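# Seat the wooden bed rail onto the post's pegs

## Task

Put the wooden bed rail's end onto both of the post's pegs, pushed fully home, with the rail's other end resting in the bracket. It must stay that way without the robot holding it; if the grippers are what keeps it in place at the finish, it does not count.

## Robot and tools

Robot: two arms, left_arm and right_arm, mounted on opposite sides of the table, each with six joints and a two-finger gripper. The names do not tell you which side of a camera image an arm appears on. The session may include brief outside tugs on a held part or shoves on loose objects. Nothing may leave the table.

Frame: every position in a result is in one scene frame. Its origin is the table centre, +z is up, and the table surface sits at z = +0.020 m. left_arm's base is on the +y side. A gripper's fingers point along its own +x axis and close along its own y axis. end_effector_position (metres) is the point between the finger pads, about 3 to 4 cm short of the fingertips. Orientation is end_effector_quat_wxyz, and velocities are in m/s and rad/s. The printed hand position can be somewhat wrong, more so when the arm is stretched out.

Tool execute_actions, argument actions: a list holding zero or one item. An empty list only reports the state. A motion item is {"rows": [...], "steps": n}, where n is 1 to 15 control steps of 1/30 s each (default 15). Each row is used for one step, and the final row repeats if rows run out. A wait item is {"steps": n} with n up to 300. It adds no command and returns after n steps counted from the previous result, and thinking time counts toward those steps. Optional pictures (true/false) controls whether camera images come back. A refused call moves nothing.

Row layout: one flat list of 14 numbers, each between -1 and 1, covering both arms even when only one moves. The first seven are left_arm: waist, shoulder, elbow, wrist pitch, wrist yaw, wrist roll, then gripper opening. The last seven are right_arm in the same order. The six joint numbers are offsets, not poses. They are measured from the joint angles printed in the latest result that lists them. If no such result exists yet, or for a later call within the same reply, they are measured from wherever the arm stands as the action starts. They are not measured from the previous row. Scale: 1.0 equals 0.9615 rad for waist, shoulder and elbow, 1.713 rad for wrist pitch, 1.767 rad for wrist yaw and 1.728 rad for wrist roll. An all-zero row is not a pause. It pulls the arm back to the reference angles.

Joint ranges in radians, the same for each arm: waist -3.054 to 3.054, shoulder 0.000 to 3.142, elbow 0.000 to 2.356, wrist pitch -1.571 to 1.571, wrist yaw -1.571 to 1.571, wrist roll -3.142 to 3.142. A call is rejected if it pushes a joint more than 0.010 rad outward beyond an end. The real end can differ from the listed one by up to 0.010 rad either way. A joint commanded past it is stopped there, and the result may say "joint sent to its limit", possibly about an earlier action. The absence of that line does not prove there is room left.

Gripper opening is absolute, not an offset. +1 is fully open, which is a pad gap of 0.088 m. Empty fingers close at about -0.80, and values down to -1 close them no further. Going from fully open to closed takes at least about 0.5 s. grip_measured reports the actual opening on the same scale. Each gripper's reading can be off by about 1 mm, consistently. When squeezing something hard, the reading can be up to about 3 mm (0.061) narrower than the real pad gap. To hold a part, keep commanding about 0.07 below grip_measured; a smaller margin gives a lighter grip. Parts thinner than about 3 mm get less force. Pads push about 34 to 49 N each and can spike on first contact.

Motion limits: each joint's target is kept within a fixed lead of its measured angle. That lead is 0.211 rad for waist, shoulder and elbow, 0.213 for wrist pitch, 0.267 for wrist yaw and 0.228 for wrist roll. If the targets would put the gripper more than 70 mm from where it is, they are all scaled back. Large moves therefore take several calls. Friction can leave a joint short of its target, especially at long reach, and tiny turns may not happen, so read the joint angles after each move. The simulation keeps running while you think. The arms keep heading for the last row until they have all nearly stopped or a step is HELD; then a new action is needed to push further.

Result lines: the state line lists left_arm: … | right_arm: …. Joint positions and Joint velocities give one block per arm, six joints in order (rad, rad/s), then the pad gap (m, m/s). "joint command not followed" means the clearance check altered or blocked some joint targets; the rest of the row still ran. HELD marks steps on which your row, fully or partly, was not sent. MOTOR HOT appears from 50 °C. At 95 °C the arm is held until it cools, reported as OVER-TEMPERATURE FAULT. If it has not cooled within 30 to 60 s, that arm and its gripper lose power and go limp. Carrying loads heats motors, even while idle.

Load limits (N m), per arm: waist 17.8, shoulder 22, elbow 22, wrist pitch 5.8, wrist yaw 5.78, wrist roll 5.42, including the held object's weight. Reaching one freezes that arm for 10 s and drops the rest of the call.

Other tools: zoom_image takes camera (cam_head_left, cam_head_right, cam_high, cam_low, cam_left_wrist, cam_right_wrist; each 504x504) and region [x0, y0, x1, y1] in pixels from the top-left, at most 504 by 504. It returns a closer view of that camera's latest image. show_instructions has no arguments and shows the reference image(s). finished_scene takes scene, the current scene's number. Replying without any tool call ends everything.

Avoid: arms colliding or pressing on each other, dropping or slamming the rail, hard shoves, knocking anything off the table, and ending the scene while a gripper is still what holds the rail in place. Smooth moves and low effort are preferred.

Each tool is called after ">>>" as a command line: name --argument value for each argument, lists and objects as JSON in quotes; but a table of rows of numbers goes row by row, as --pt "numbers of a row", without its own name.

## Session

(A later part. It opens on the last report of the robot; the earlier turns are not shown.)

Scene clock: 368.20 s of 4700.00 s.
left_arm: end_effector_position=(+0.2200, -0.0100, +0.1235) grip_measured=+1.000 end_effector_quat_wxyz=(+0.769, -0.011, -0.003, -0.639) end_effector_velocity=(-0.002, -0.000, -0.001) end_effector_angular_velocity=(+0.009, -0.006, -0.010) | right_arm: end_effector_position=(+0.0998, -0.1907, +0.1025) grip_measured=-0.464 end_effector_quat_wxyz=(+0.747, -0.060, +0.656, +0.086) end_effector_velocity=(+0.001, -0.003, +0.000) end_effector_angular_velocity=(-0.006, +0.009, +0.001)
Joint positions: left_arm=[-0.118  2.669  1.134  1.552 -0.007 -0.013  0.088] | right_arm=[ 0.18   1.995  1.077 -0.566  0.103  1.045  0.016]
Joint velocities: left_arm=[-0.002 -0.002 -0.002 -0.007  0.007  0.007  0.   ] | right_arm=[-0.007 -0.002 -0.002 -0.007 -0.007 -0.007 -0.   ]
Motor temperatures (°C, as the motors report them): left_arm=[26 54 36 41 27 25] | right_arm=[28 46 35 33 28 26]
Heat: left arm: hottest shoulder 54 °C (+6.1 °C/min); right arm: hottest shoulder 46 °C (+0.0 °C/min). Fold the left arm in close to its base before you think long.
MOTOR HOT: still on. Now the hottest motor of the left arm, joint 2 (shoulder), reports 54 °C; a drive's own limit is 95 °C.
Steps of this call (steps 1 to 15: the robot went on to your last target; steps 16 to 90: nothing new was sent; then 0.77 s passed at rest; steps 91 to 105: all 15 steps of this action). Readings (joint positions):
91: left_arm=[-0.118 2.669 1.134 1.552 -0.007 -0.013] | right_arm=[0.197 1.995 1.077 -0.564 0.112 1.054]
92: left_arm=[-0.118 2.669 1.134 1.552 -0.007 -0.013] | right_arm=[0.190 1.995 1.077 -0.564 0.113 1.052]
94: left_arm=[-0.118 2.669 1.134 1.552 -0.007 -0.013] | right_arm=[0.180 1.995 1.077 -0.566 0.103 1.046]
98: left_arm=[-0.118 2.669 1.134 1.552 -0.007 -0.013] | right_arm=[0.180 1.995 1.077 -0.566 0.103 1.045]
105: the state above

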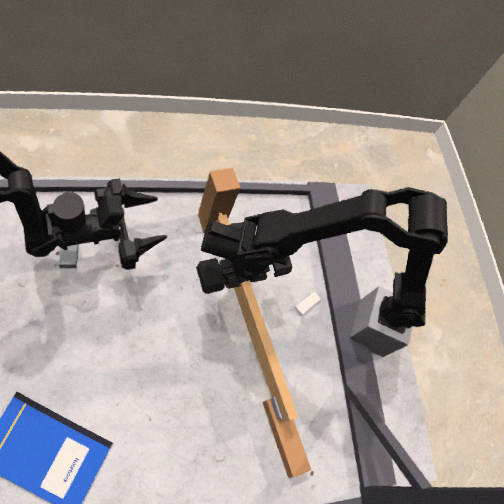

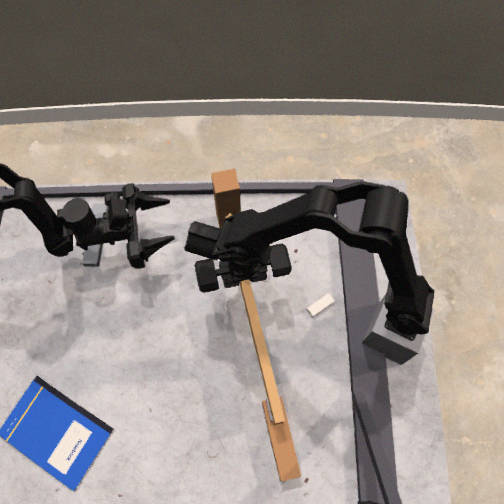

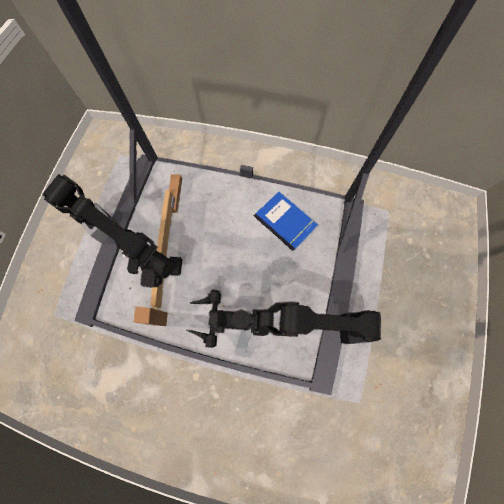

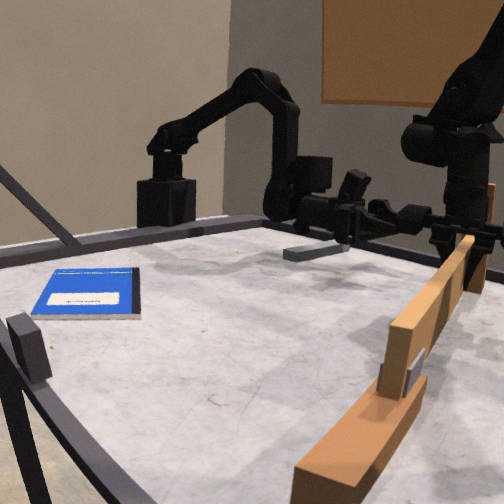

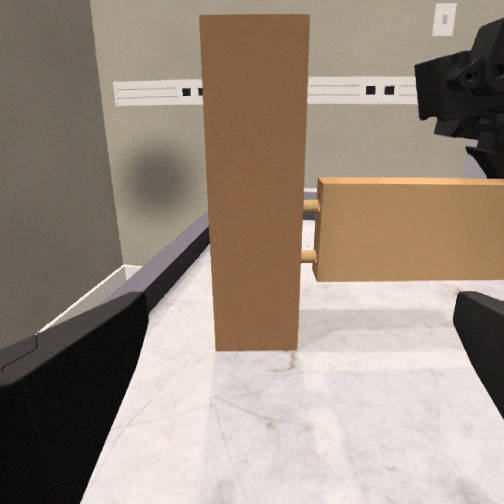

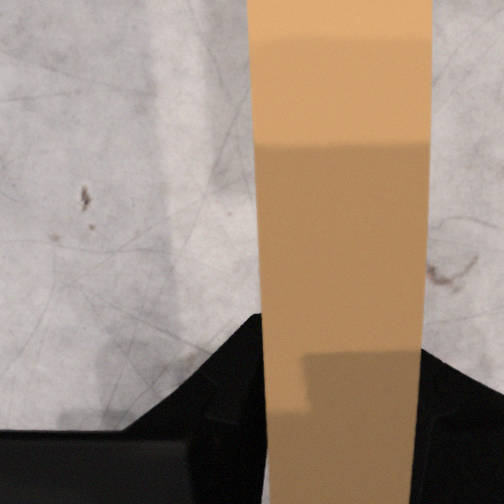

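>>> execute_actions --actions '[{"rows":[[0,0,0,0,0,0,1,0.008,0,0,0,0.004,0,-0.8],[0,0,0,0,0,0,1,0.008,0,0,0,0.004,0,-0.8],[0,0,0,0,0,0,1,0.008,0,0,-0.006,0.004,0,-0.8],[0,0,0,0,0,0,1,0.008,0,0,-0.006,0.004,0,-0.8],[0,0,0,0,0,0,1,0.008,0,0,-0.006,0.004,0,-0.8],[0,0,0,0,0,0,1,0.008,0,0,-0.006,0.004,0,-0.8],[0,0,0,0,0,0,1,0.008,0,0,-0.006,0.004,0,-0.8],[0,0,0,0,0,0,1,-0.04,0,0,-0.006,0.012,-0.005,-0.8]],"steps":15}]' --pictures false

>>> execute_actions --actions '[{"steps":10}]'

>>> zoom_image --camera "cam_left_wrist" --region '[250, 170, 390, 310]'

>>> zoom_image --camera "cam_high" --region '[110, 240, 200, 330]'

Scene clock: 372.83 s of 4700.00 s.
left_arm: end_effector_position=(+0.2200, -0.0100, +0.1235) grip_measured=+1.000 end_effector_quat_wxyz=(+0.769, -0.011, -0.003, -0.639) end_effector_velocity=(-0.003, -0.001, -0.003) end_effector_angular_velocity=(+0.015, +0.010, -0.000) | right_arm: end_effector_position=(+0.1001, -0.1923, +0.1023) grip_measured=-0.464 end_effector_quat_wxyz=(+0.745, -0.061, +0.659, +0.085) end_effector_velocity=(+0.000, -0.006, -0.000) end_effector_angular_velocity=(-0.024, -0.000, +0.004)
Joint positions: left_arm=[-0.118  2.669  1.134  1.552 -0.007 -0.013  0.088] | right_arm=[ 0.174  1.995  1.077 -0.572  0.096  1.041  0.016]
Joint velocities: left_arm=[-0.007 -0.002  0.002 -0.022 -0.007 -0.007  0.   ] | right_arm=[-0.002 -0.002 -0.002 -0.022  0.007 -0.007  0.   ]
Motor temperatures (°C, as the motors report them): left_arm=[26 54 35 41 27 25] | right_arm=[28 46 35 32 28 26]
Heat: left arm: hottest shoulder 54 °C (+6.1 °C/min); right arm: hottest shoulder 46 °C (+0.0 °C/min). Fold the left arm in close to its base before you think long.
MOTOR HOT: still on. Now the hottest motor of the left arm, joint 2 (shoulder), reports 54 °C; a drive's own limit is 95 °C.
Steps of this call (steps 1 to 15: the robot went on to your last target; steps 16 to 90: nothing new was sent; then 1.13 s passed at rest; steps 91 to 105: all 15 steps of this action). Readings (joint positions):
91: left_arm=[-0.118 2.669 1.134 1.552 -0.007 -0.013] | right_arm=[0.181 1.995 1.077 -0.567 0.105 1.044]
92: left_arm=[-0.118 2.669 1.134 1.552 -0.007 -0.013] | right_arm=[0.183 1.995 1.077 -0.567 0.108 1.044]
94: left_arm=[-0.118 2.669 1.134 1.552 -0.007 -0.013] | right_arm=[0.184 1.995 1.077 -0.568 0.109 1.044]
98: left_arm=[-0.118 2.669 1.134 1.552 -0.007 -0.013] | right_arm=[0.181 1.995 1.077 -0.572 0.108 1.044]
105: the state above

Scene clock: 373.17 s of 4700.00 s.
left_arm: end_effector_position=(+0.2200, -0.0100, +0.1235) grip_measured=+1.000 end_effector_quat_wxyz=(+0.769, -0.011, -0.003, -0.639) end_effector_velocity=(-0.003, +0.001, -0.002) end_effector_angular_velocity=(+0.013, -0.005, -0.010) | right_arm: end_effector_position=(+0.1003, -0.1923, +0.1023) grip_measured=-0.464 end_effector_quat_wxyz=(+0.745, -0.061, +0.659, +0.085) end_effector_velocity=(-0.002, -0.004, -0.001) end_effector_angular_velocity=(-0.010, +0.010, +0.005)
Joint positions: left_arm=[-0.118  2.669  1.134  1.552 -0.007 -0.013  0.088] | right_arm=[ 0.174  1.995  1.077 -0.572  0.096  1.041  0.016]
Joint velocities: left_arm=[-0.002 -0.002 -0.007 -0.007  0.007  0.007  0.   ] | right_arm=[-0.002 -0.002 -0.007 -0.007 -0.007 -0.007 -0.   ]
Motor temperatures (°C, as the motors report them): left_arm=[26 54 35 41 27 25] | right_arm=[28 46 35 32 28 26]
Heat: left arm: hottest shoulder 54 °C (+6.1 °C/min); right arm: hottest shoulder 46 °C (+0.0 °C/min). Fold the left arm in close to its base before you think long.
MOTOR HOT: still on. Now the hottest motor of the left arm, joint 2 (shoulder), reports 54 °C; a drive's own limit is 95 °C.
Steps of this call (steps 1 to 10: the robot went on to your last target). Readings (joint positions):
1: left_arm=[-0.118 2.669 1.134 1.552 -0.007 -0.013] | right_arm=[0.174 1.995 1.077 -0.572 0.096 1.041]
2: left_arm=[-0.118 2.669 1.134 1.552 -0.007 -0.013] | right_arm=[0.174 1.995 1.077 -0.572 0.096 1.041]
4: left_arm=[-0.118 2.669 1.134 1.552 -0.007 -0.013] | right_arm=[0.174 1.995 1.077 -0.572 0.096 1.041]
8: left_arm=[-0.118 2.669 1.134 1.552 -0.007 -0.013] | right_arm=[0.174 1.995 1.077 -0.572 0.096 1.041]
10: the state above

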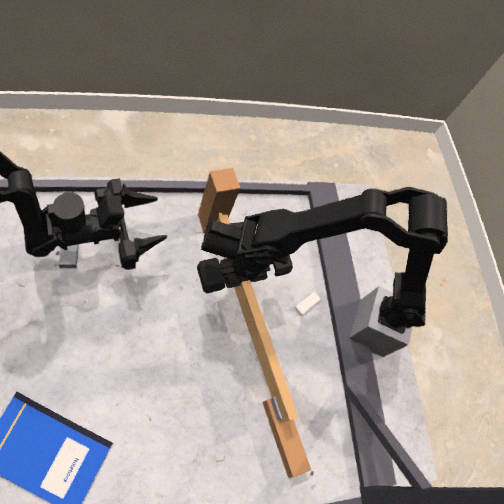

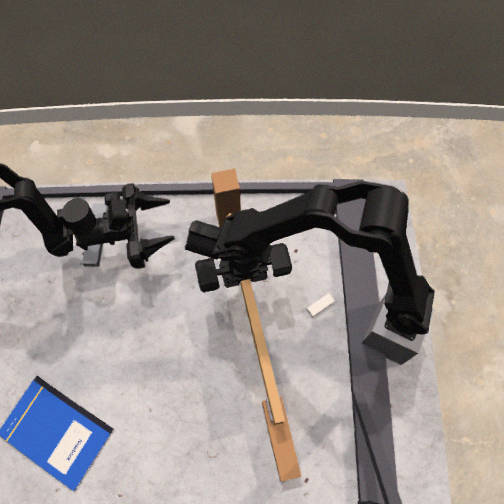

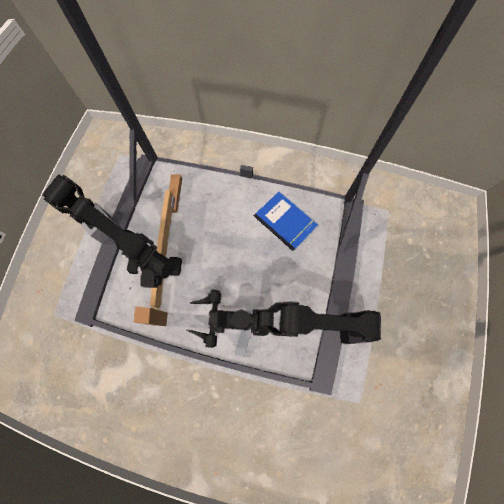

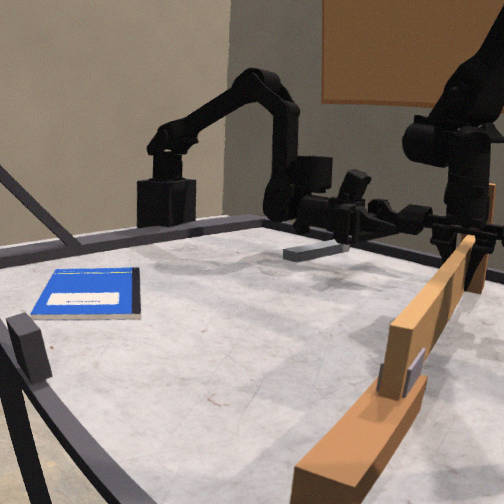

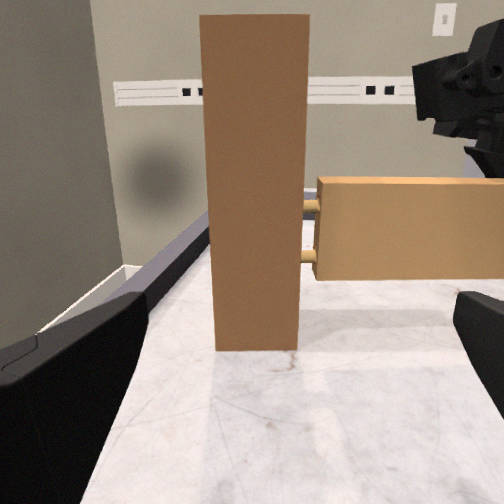

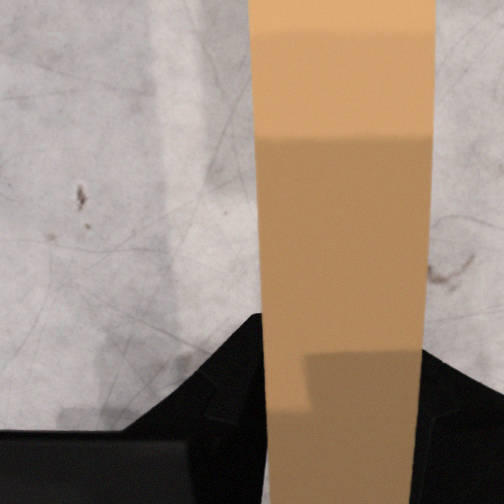

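Region (250, 170, 390, 310) of cam_left_wrist's 504x504 image, scaled by 3.600, with more detail than that image has.

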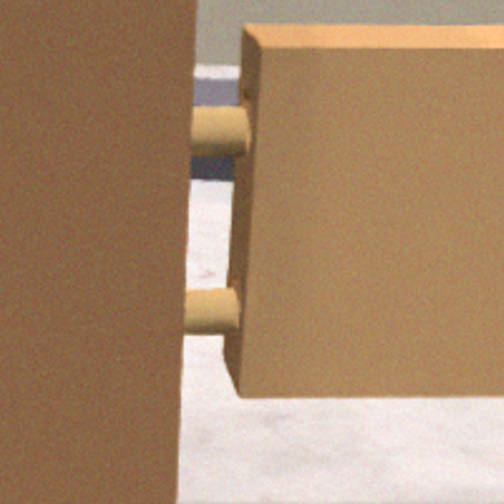

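Region (110, 240, 200, 330) of cam_high's 504x504 image, scaled by 5.600, with more detail than that image has.

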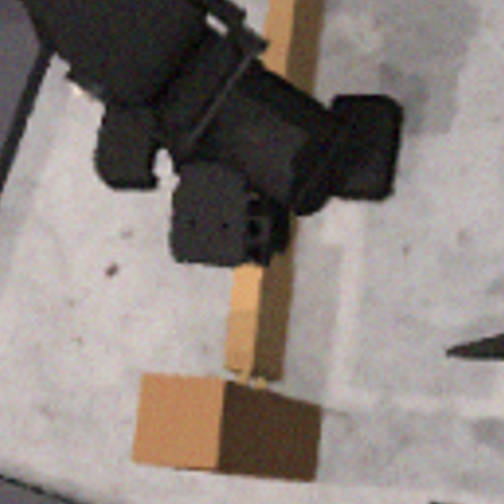

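>>> execute_actions --actions '[{"rows":[[0,0,0,0,0,0,1,0.012,0,0,0,0.004,0,-0.8],[0,0,0,0,0,0,1,0.012,0,0,0,0.004,0,-0.8],[0,0,0,0,0,0,1,0.012,0,0,0,0.004,0,-0.8],[0,0,0,0,0,0,1,0.012,0,0,0,0.004,0,-0.8],[0,0,0,0,0,0,1,0.012,0,-0.018,0.008,0.002,0,-0.8]],"steps":15}]'

>>> zoom_image --camera "cam_left_wrist" --region '[250, 170, 390, 310]'

>>> zoom_image --camera "cam_high" --region '[110, 240, 200, 330]'

Scene clock: 378.43 s of 4700.00 s.
left_arm: end_effector_position=(+0.2200, -0.0100, +0.1235) grip_measured=+1.000 end_effector_quat_wxyz=(+0.769, -0.011, -0.003, -0.639) end_effector_velocity=(-0.000, +0.000, +0.002) end_effector_angular_velocity=(-0.009, +0.006, +0.005) | right_arm: end_effector_position=(+0.0994, -0.1923, +0.1010) grip_measured=-0.464 end_effector_quat_wxyz=(+0.747, -0.063, +0.656, +0.087) end_effector_velocity=(-0.006, -0.004, -0.000) end_effector_angular_velocity=(-0.017, +0.027, +0.026)
Joint positions: left_arm=[-0.118  2.669  1.134  1.552 -0.007 -0.013  0.088] | right_arm=[ 0.18   1.995  1.069 -0.56   0.104  1.04   0.016]
Joint velocities: left_arm=[-0.002 -0.002 -0.002  0.007 -0.007 -0.007  0.   ] | right_arm=[ 0.002 -0.002 -0.002 -0.022 -0.022 -0.022 -0.   ]
Motor temperatures (°C, as the motors report them): left_arm=[26 54 35 42 27 25] | right_arm=[28 46 35 32 28 26]
Heat: left arm: hottest shoulder 54 °C (+6.0 °C/min); right arm: hottest shoulder 46 °C (+0.0 °C/min). Fold the left arm in close to its base before you think long.
MOTOR HOT: still on. Now the hottest motor of the left arm, joint 2 (shoulder), reports 54 °C; a drive's own limit is 95 °C.
Steps of this call (steps 1 to 15: the robot went on to your last target; steps 16 to 90: nothing new was sent; then 1.77 s passed at rest; steps 91 to 105: all 15 steps of this action). Readings (joint positions):
91: left_arm=[-0.118 2.669 1.134 1.552 -0.007 -0.013] | right_arm=[0.176 1.995 1.077 -0.572 0.098 1.040]
92: left_arm=[-0.118 2.669 1.134 1.552 -0.007 -0.013] | right_arm=[0.179 1.995 1.077 -0.572 0.103 1.040]
94: left_arm=[-0.118 2.669 1.134 1.552 -0.007 -0.013] | right_arm=[0.180 1.995 1.077 -0.572 0.104 1.040]
98: left_arm=[-0.118 2.669 1.134 1.552 -0.007 -0.013] | right_arm=[0.180 1.995 1.071 -0.562 0.104 1.040]
105: the state above

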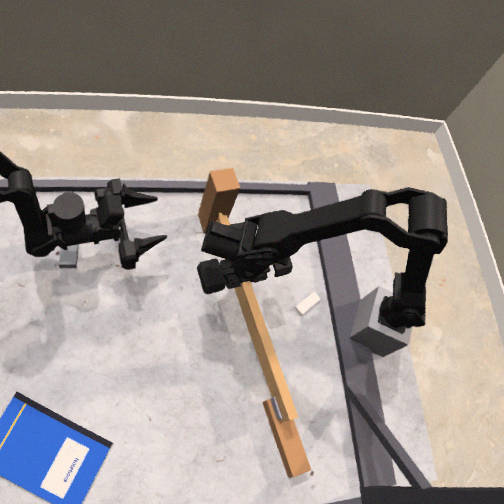

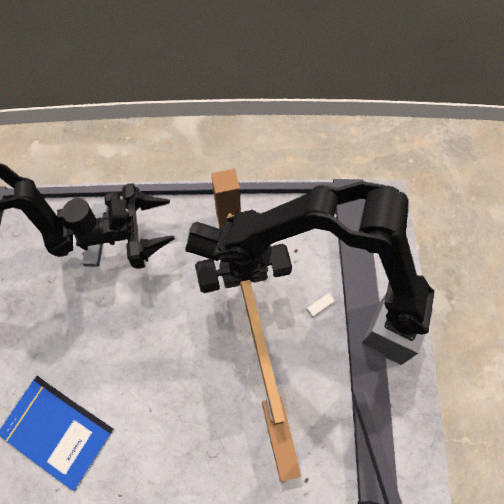

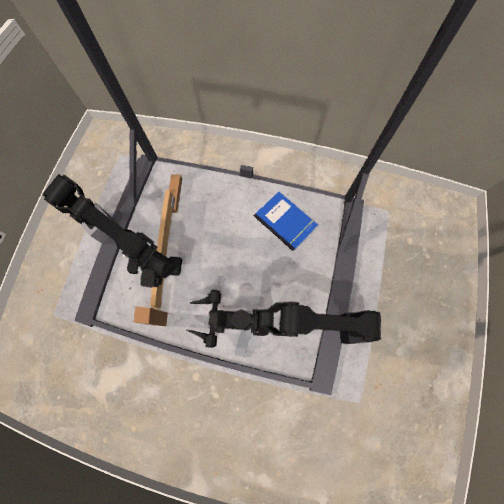

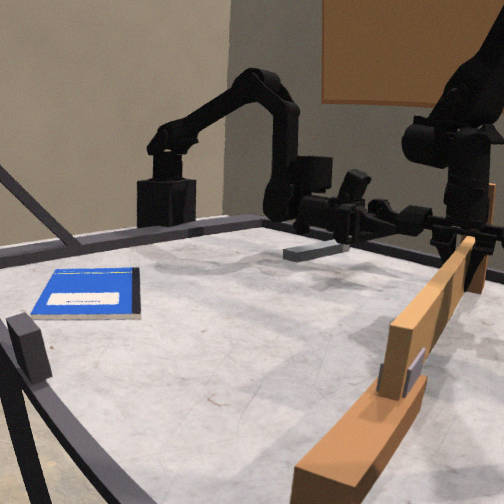

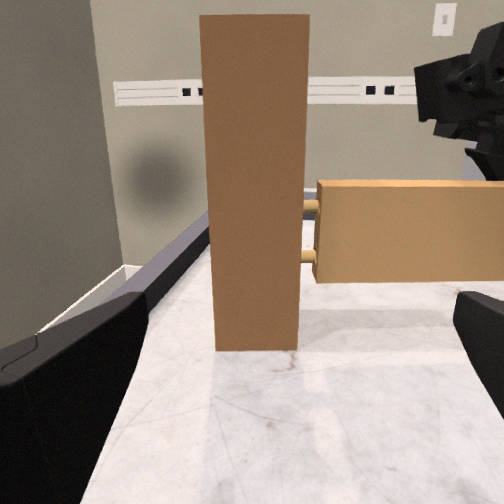

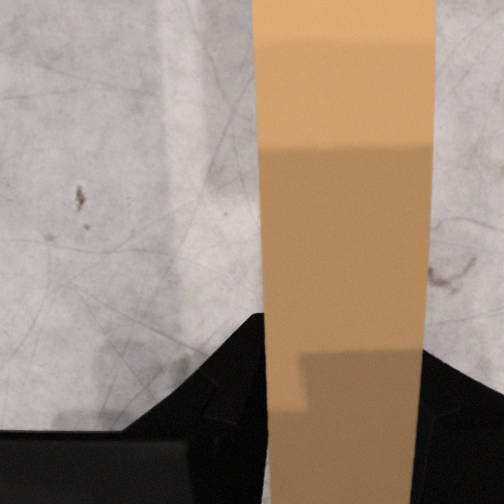

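Region (250, 170, 390, 310) of cam_left_wrist's 504x504 image, scaled by 3.600, with more detail than that image has.

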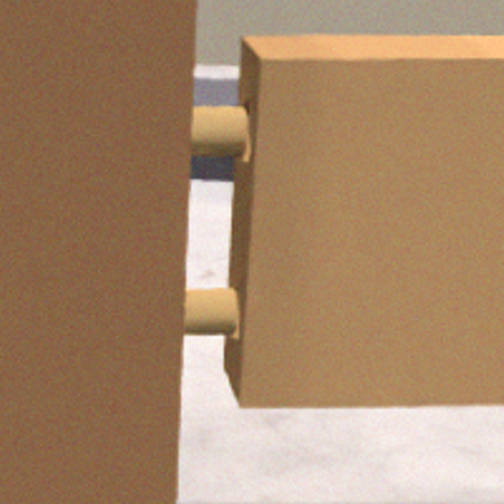

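Region (110, 240, 200, 330) of cam_high's 504x504 image, scaled by 5.600, with more detail than that image has.

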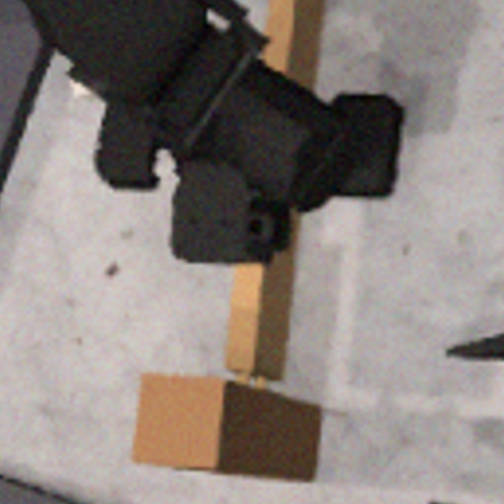

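Looks aligned. Push.

>>> execute_actions --actions '[{"rows":[[0,0,0,0,0,0,1,-0.04,0,0,0,0.012,-0.005,-0.8]],"steps":15}]'

>>> zoom_image --camera "cam_left_wrist" --region '[250, 170, 390, 310]'

Scene clock: 380.93 s of 4700.00 s.
left_arm: end_effector_position=(+0.2200, -0.0100, +0.1235) grip_measured=+1.000 end_effector_quat_wxyz=(+0.769, -0.011, -0.003, -0.639) end_effector_velocity=(-0.000, +0.000, -0.004) end_effector_angular_velocity=(+0.023, -0.003, +0.005) | right_arm: end_effector_position=(+0.1020, -0.1931, +0.1008) grip_measured=-0.464 end_effector_quat_wxyz=(+0.745, -0.058, +0.659, +0.085) end_effector_velocity=(-0.001, -0.002, +0.000) end_effector_angular_velocity=(-0.005, +0.009, +0.005)
Joint positions: left_arm=[-0.118  2.669  1.134  1.552 -0.007 -0.013  0.088] | right_arm=[ 0.167  1.995  1.069 -0.559  0.094  1.037  0.016]
Joint velocities: left_arm=[-0.002 -0.002 -0.002 -0.022 -0.007  0.007  0.   ] | right_arm=[-0.002 -0.002 -0.002 -0.007 -0.007 -0.007 -0.   ]
Motor temperatures (°C, as the motors report them): left_arm=[26 54 35 42 27 25] | right_arm=[28 46 35 32 28 26]
Heat: left arm: hottest shoulder 54 °C (+5.1 °C/min); right arm: hottest shoulder 46 °C (+0.0 °C/min). Fold the left arm in close to its base before you think long.
MOTOR HOT: still on. Now the hottest motor of the left arm, joint 2 (shoulder), reports 54 °C; a drive's own limit is 95 °C.
Steps of this call (steps 1 to 15: the robot went on to your last target; steps 16 to 60: nothing new was sent; steps 61 to 75: all 15 steps of this action). Readings (joint positions):
61: left_arm=[-0.118 2.669 1.134 1.552 -0.007 -0.013] | right_arm=[0.177 1.995 1.069 -0.559 0.103 1.040]
62: left_arm=[-0.118 2.669 1.134 1.552 -0.007 -0.013] | right_arm=[0.171 1.995 1.069 -0.559 0.101 1.040]
64: left_arm=[-0.118 2.669 1.134 1.552 -0.007 -0.013] | right_arm=[0.167 1.995 1.069 -0.559 0.094 1.038]
68: left_arm=[-0.118 2.669 1.134 1.552 -0.007 -0.013] | right_arm=[0.167 1.995 1.069 -0.559 0.094 1.038]
75: the state above

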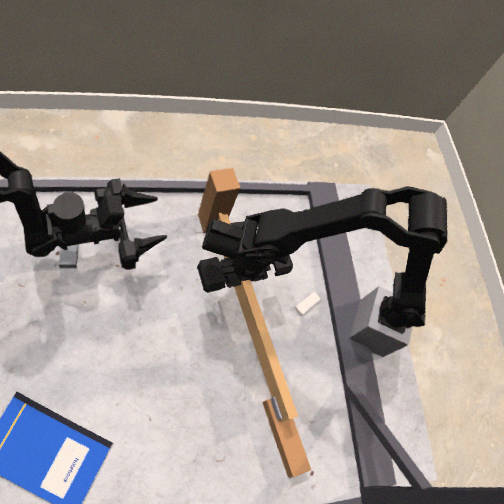

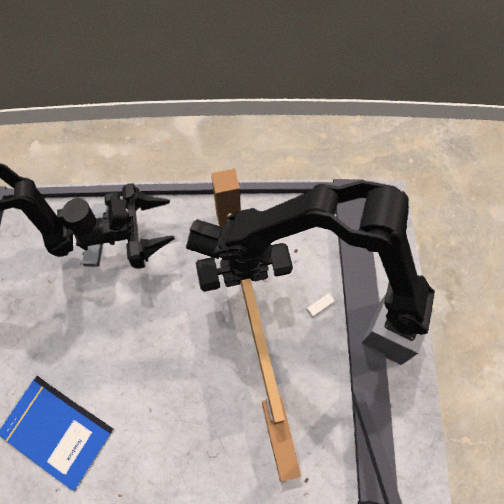

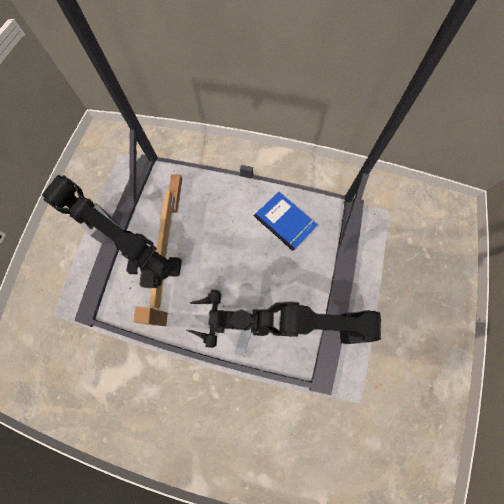

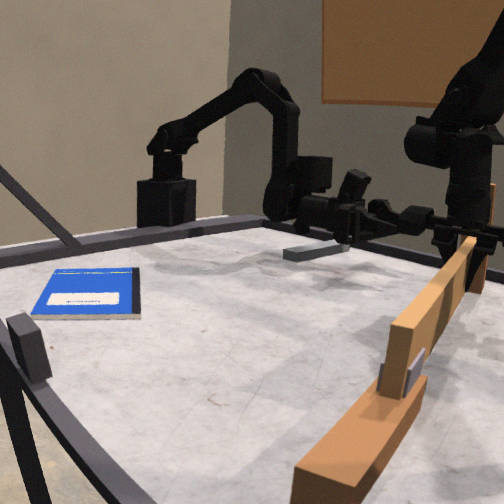

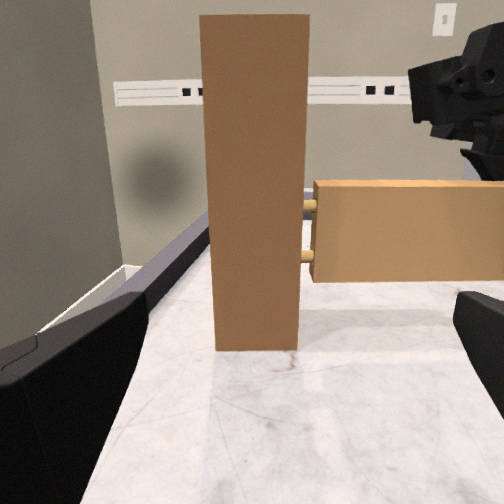

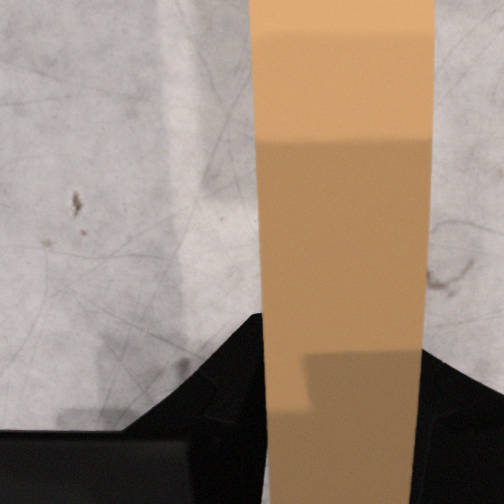

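Region (250, 170, 390, 310) of cam_left_wrist's 504x504 image, scaled by 3.600, with more detail than that image has.

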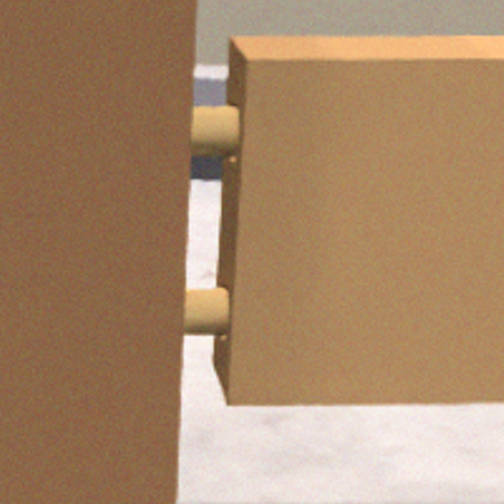

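>>> execute_actions --actions '[{"rows":[[0,0,0,0,0,0,1,0.0,0,0.02,-0.004,0.01,0,-0.8],[0,0,0,0,0,0,1,0.0,0,0.02,-0.004,0.01,0,-0.8],[0,0,0,0,0,0,1,0.0,0,0.025,-0.004,0.01,0,-0.8],[0,0,0,0,0,0,1,0.0,0,0.025,-0.004,0.01,0,-0.8],[0,0,0,0,0,0,1,-0.01,0,0.025,-0.004,0.01,0,-0.8],[0,0,0,0,0,0,1,-0.01,0,0.025,-0.004,0.01,0,-0.8],[0,0,0,0,0,0,1,-0.03,0,0.025,-0.004,0.012,0,-0.8]],"steps":15}]'

>>> zoom_image --camera "cam_left_wrist" --region '[250, 170, 390, 310]'

Scene clock: 386.20 s of 4700.00 s.
left_arm: end_effector_position=(+0.2200, -0.0100, +0.1235) grip_measured=+1.000 end_effector_quat_wxyz=(+0.769, -0.011, -0.003, -0.639) end_effector_velocity=(-0.000, -0.001, +0.004) end_effector_angular_velocity=(-0.013, +0.005, +0.005) | right_arm: end_effector_position=(+0.1021, -0.1927, +0.1014) grip_measured=-0.464 end_effector_quat_wxyz=(+0.744, -0.058, +0.660, +0.085) end_effector_velocity=(+0.000, -0.005, +0.002) end_effector_angular_velocity=(-0.018, -0.001, -0.010)
Joint positions: left_arm=[-0.118  2.669  1.134  1.552 -0.007 -0.013  0.088] | right_arm=[ 0.167  1.995  1.072 -0.562  0.092  1.037  0.016]
Joint velocities: left_arm=[-0.002 -0.002  0.002  0.007 -0.007 -0.007  0.   ] | right_arm=[-0.002 -0.007 -0.002 -0.022  0.007  0.007 -0.   ]
Motor temperatures (°C, as the motors report them): left_arm=[26 55 35 42 27 25] | right_arm=[28 46 35 32 28 26]
Heat: left arm: hottest shoulder 55 °C (+5.1 °C/min); right arm: hottest shoulder 46 °C (+0.0 °C/min). Fold the left arm in close to its base before you think long.
MOTOR HOT: still on. Now the hottest motor of the left arm, joint 2 (shoulder), reports 55 °C; a drive's own limit is 95 °C.
Steps of this call (steps 1 to 15: the robot went on to your last target; steps 16 to 90: nothing new was sent; then 1.77 s passed at rest; steps 91 to 105: all 15 steps of this action). Readings (joint positions):
91: left_arm=[-0.118 2.669 1.134 1.552 -0.007 -0.013] | right_arm=[0.168 1.995 1.069 -0.559 0.096 1.037]
92: left_arm=[-0.118 2.669 1.134 1.552 -0.007 -0.013] | right_arm=[0.170 1.995 1.069 -0.559 0.098 1.037]
94: left_arm=[-0.118 2.669 1.134 1.552 -0.007 -0.013] | right_arm=[0.171 1.995 1.071 -0.561 0.100 1.037]
98: left_arm=[-0.118 2.669 1.134 1.552 -0.007 -0.013] | right_arm=[0.168 1.995 1.072 -0.562 0.094 1.037]
105: the state above

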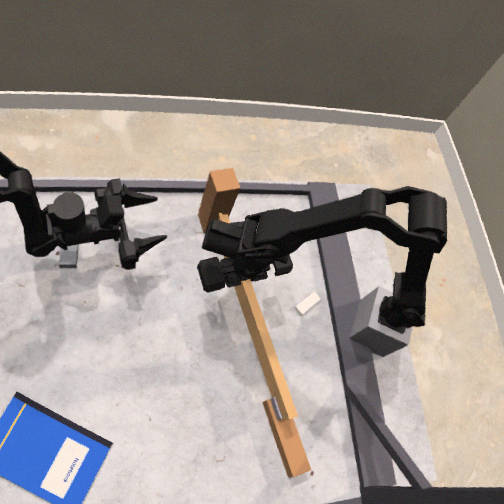

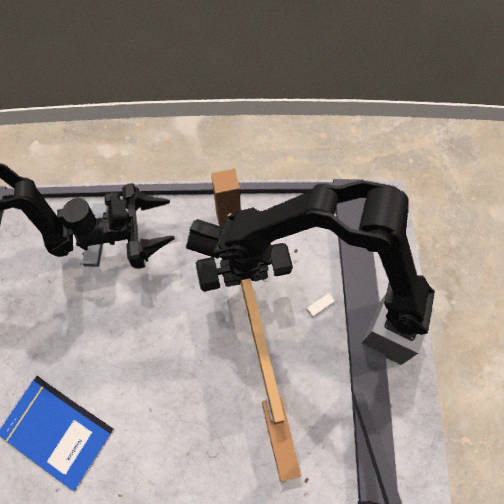

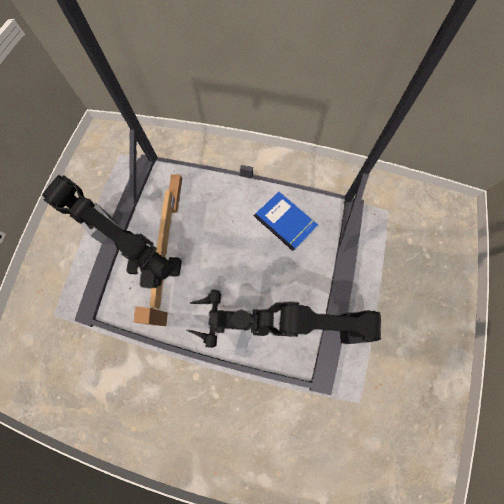

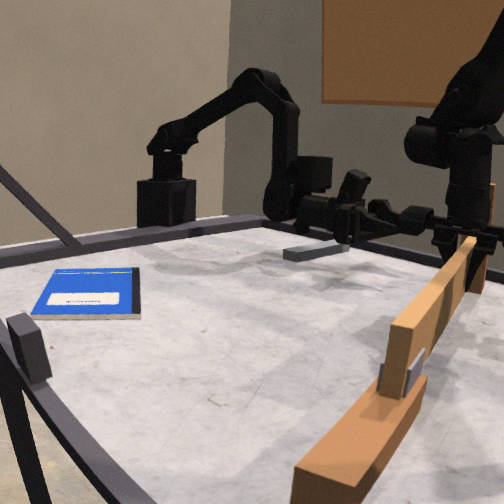

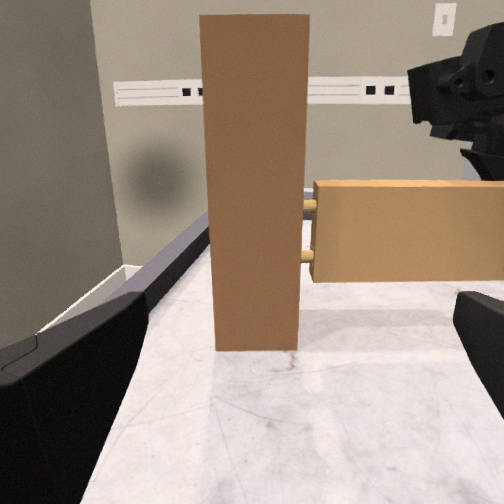

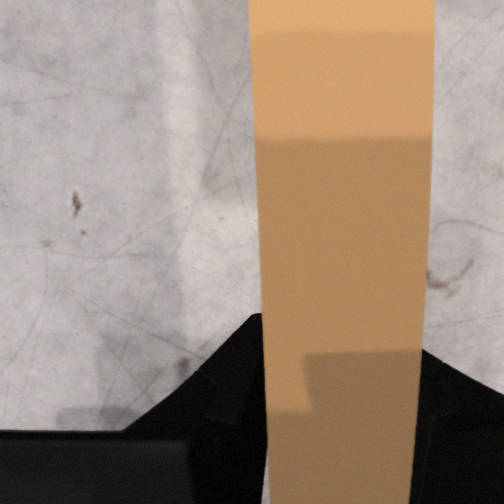

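Region (250, 170, 390, 310) of cam_left_wrist's 504x504 image, scaled by 3.600, with more detail than that image has.

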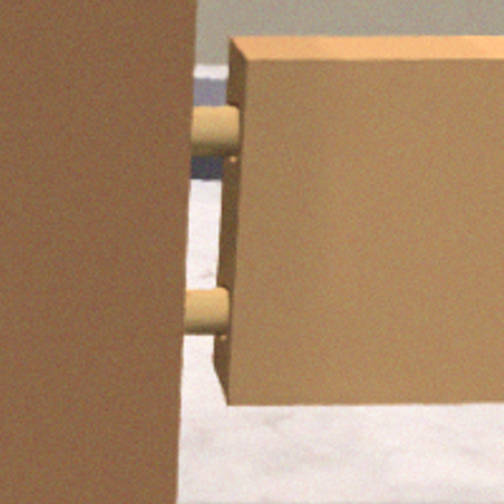

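>>> execute_actions --actions '[{"rows":[[0,0,0,0,0,0,1,0.004,0,0.025,0,0.01,0,-0.8],[0,0,0,0,0,0,1,0.004,0,0.025,0,0.01,0,-0.8],[0,0,0,0,0,0,1,0.004,0,0.03,0,0.01,0,-0.8],[0,0,0,0,0,0,1,0.004,0,0.03,0,0.01,0,-0.8],[0,0,0,0,0,0,1,0.004,0,0.03,0,0.01,0,-0.8],[0,0,0,0,0,0,1,0.004,0,0.03,0,0.01,0,-0.8],[0,0,0,0,0,0,1,-0.005,0,0.03,0,0.01,0,-0.8],[0,0,0,0,0,0,1,-0.015,0,0.03,0,0.01,0,-0.8],[0,0,0,0,0,0,1,-0.03,0,0.03,0,0.012,0,-0.8]],"steps":15}]'

>>> zoom_image --camera "cam_left_wrist" --region '[250, 170, 390, 310]'

Scene clock: 391.67 s of 4700.00 s.
left_arm: end_effector_position=(+0.2200, -0.0100, +0.1235) grip_measured=+1.000 end_effector_quat_wxyz=(+0.769, -0.011, -0.003, -0.639) end_effector_velocity=(+0.002, +0.001, -0.001) end_effector_angular_velocity=(+0.006, +0.009, +0.019) | right_arm: end_effector_position=(+0.1023, -0.1923, +0.1020) grip_measured=-0.464 end_effector_quat_wxyz=(+0.744, -0.058, +0.660, +0.085) end_effector_velocity=(-0.001, +0.003, +0.001) end_effector_angular_velocity=(+0.013, +0.003, +0.010)
Joint positions: left_arm=[-0.118  2.669  1.134  1.552 -0.007 -0.013  0.088] | right_arm=[ 0.166  1.995  1.075 -0.566  0.092  1.037  0.016]
Joint velocities: left_arm=[-0.002 -0.002 -0.002 -0.007 -0.022 -0.007  0.   ] | right_arm=[ 0.002 -0.002  0.002  0.007 -0.007 -0.007 -0.   ]
Motor temperatures (°C, as the motors report them): left_arm=[26 55 35 42 27 25] | right_arm=[28 46 35 32 28 26]
Heat: left arm: hottest shoulder 55 °C (+5.0 °C/min); right arm: hottest shoulder 46 °C (+0.0 °C/min). Fold the left arm in close to its base before you think long.
MOTOR HOT: still on. Now the hottest motor of the left arm, joint 2 (shoulder), reports 55 °C; a drive's own limit is 95 °C.
Steps of this call (steps 1 to 15: the robot went on to your last target; steps 16 to 90: nothing new was sent; then 1.97 s passed at rest; steps 91 to 105: all 15 steps of this action). Readings (joint positions):
91: left_arm=[-0.118 2.669 1.134 1.552 -0.007 -0.013] | right_arm=[0.168 1.995 1.073 -0.563 0.094 1.037]
92: left_arm=[-0.118 2.669 1.134 1.552 -0.007 -0.013] | right_arm=[0.169 1.995 1.073 -0.563 0.097 1.037]
94: left_arm=[-0.118 2.669 1.134 1.552 -0.007 -0.013] | right_arm=[0.170 1.995 1.074 -0.564 0.099 1.037]
98: left_arm=[-0.118 2.669 1.134 1.552 -0.007 -0.013] | right_arm=[0.170 1.995 1.075 -0.565 0.099 1.037]
105: the state above

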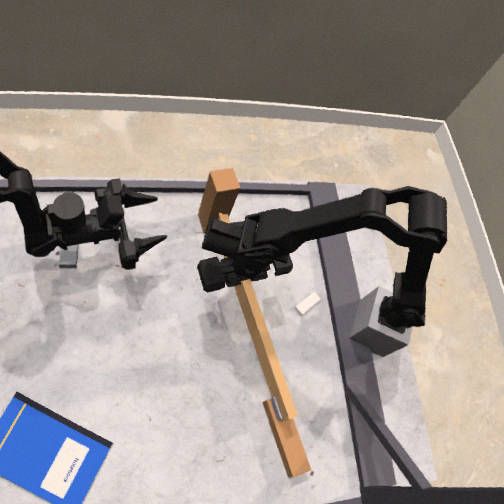

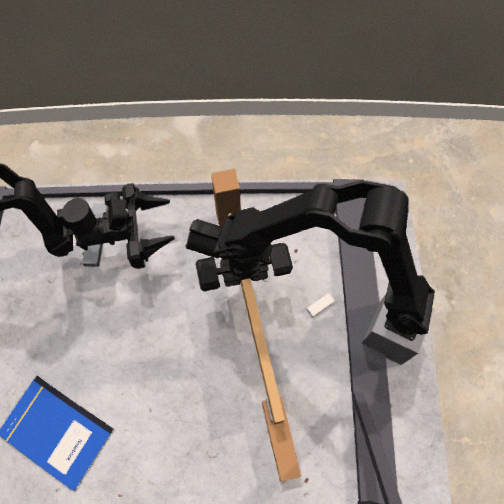

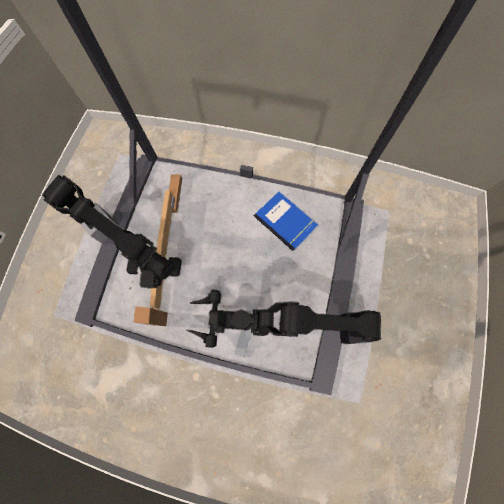

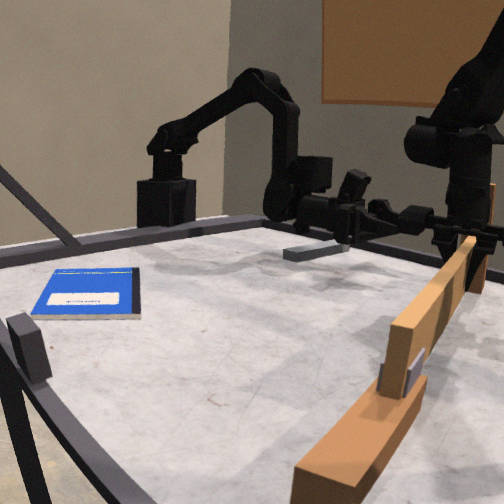

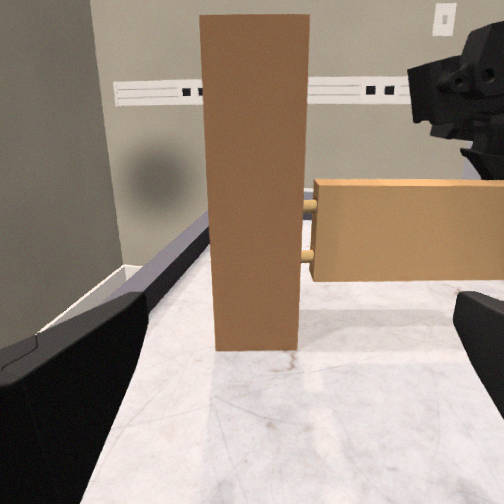

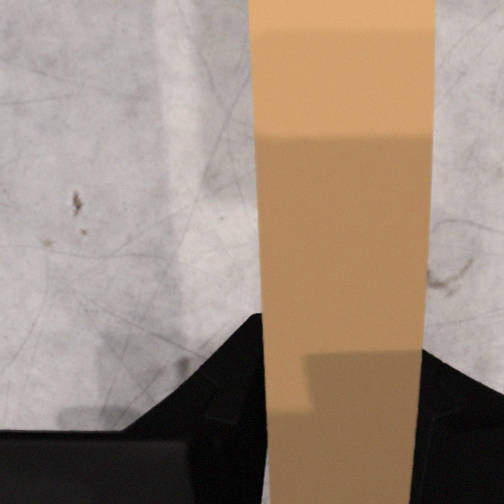

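Region (250, 170, 390, 310) of cam_left_wrist's 504x504 image, scaled by 3.600, with more detail than that image has.

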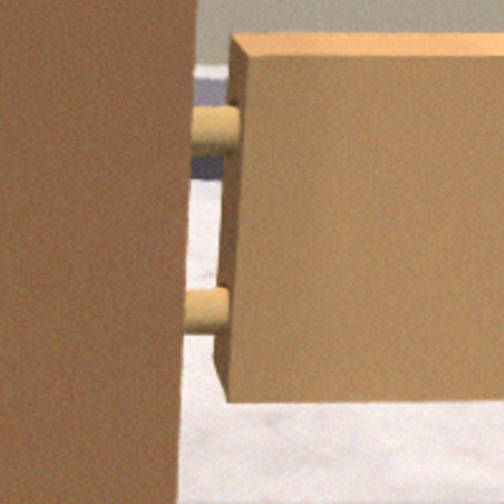

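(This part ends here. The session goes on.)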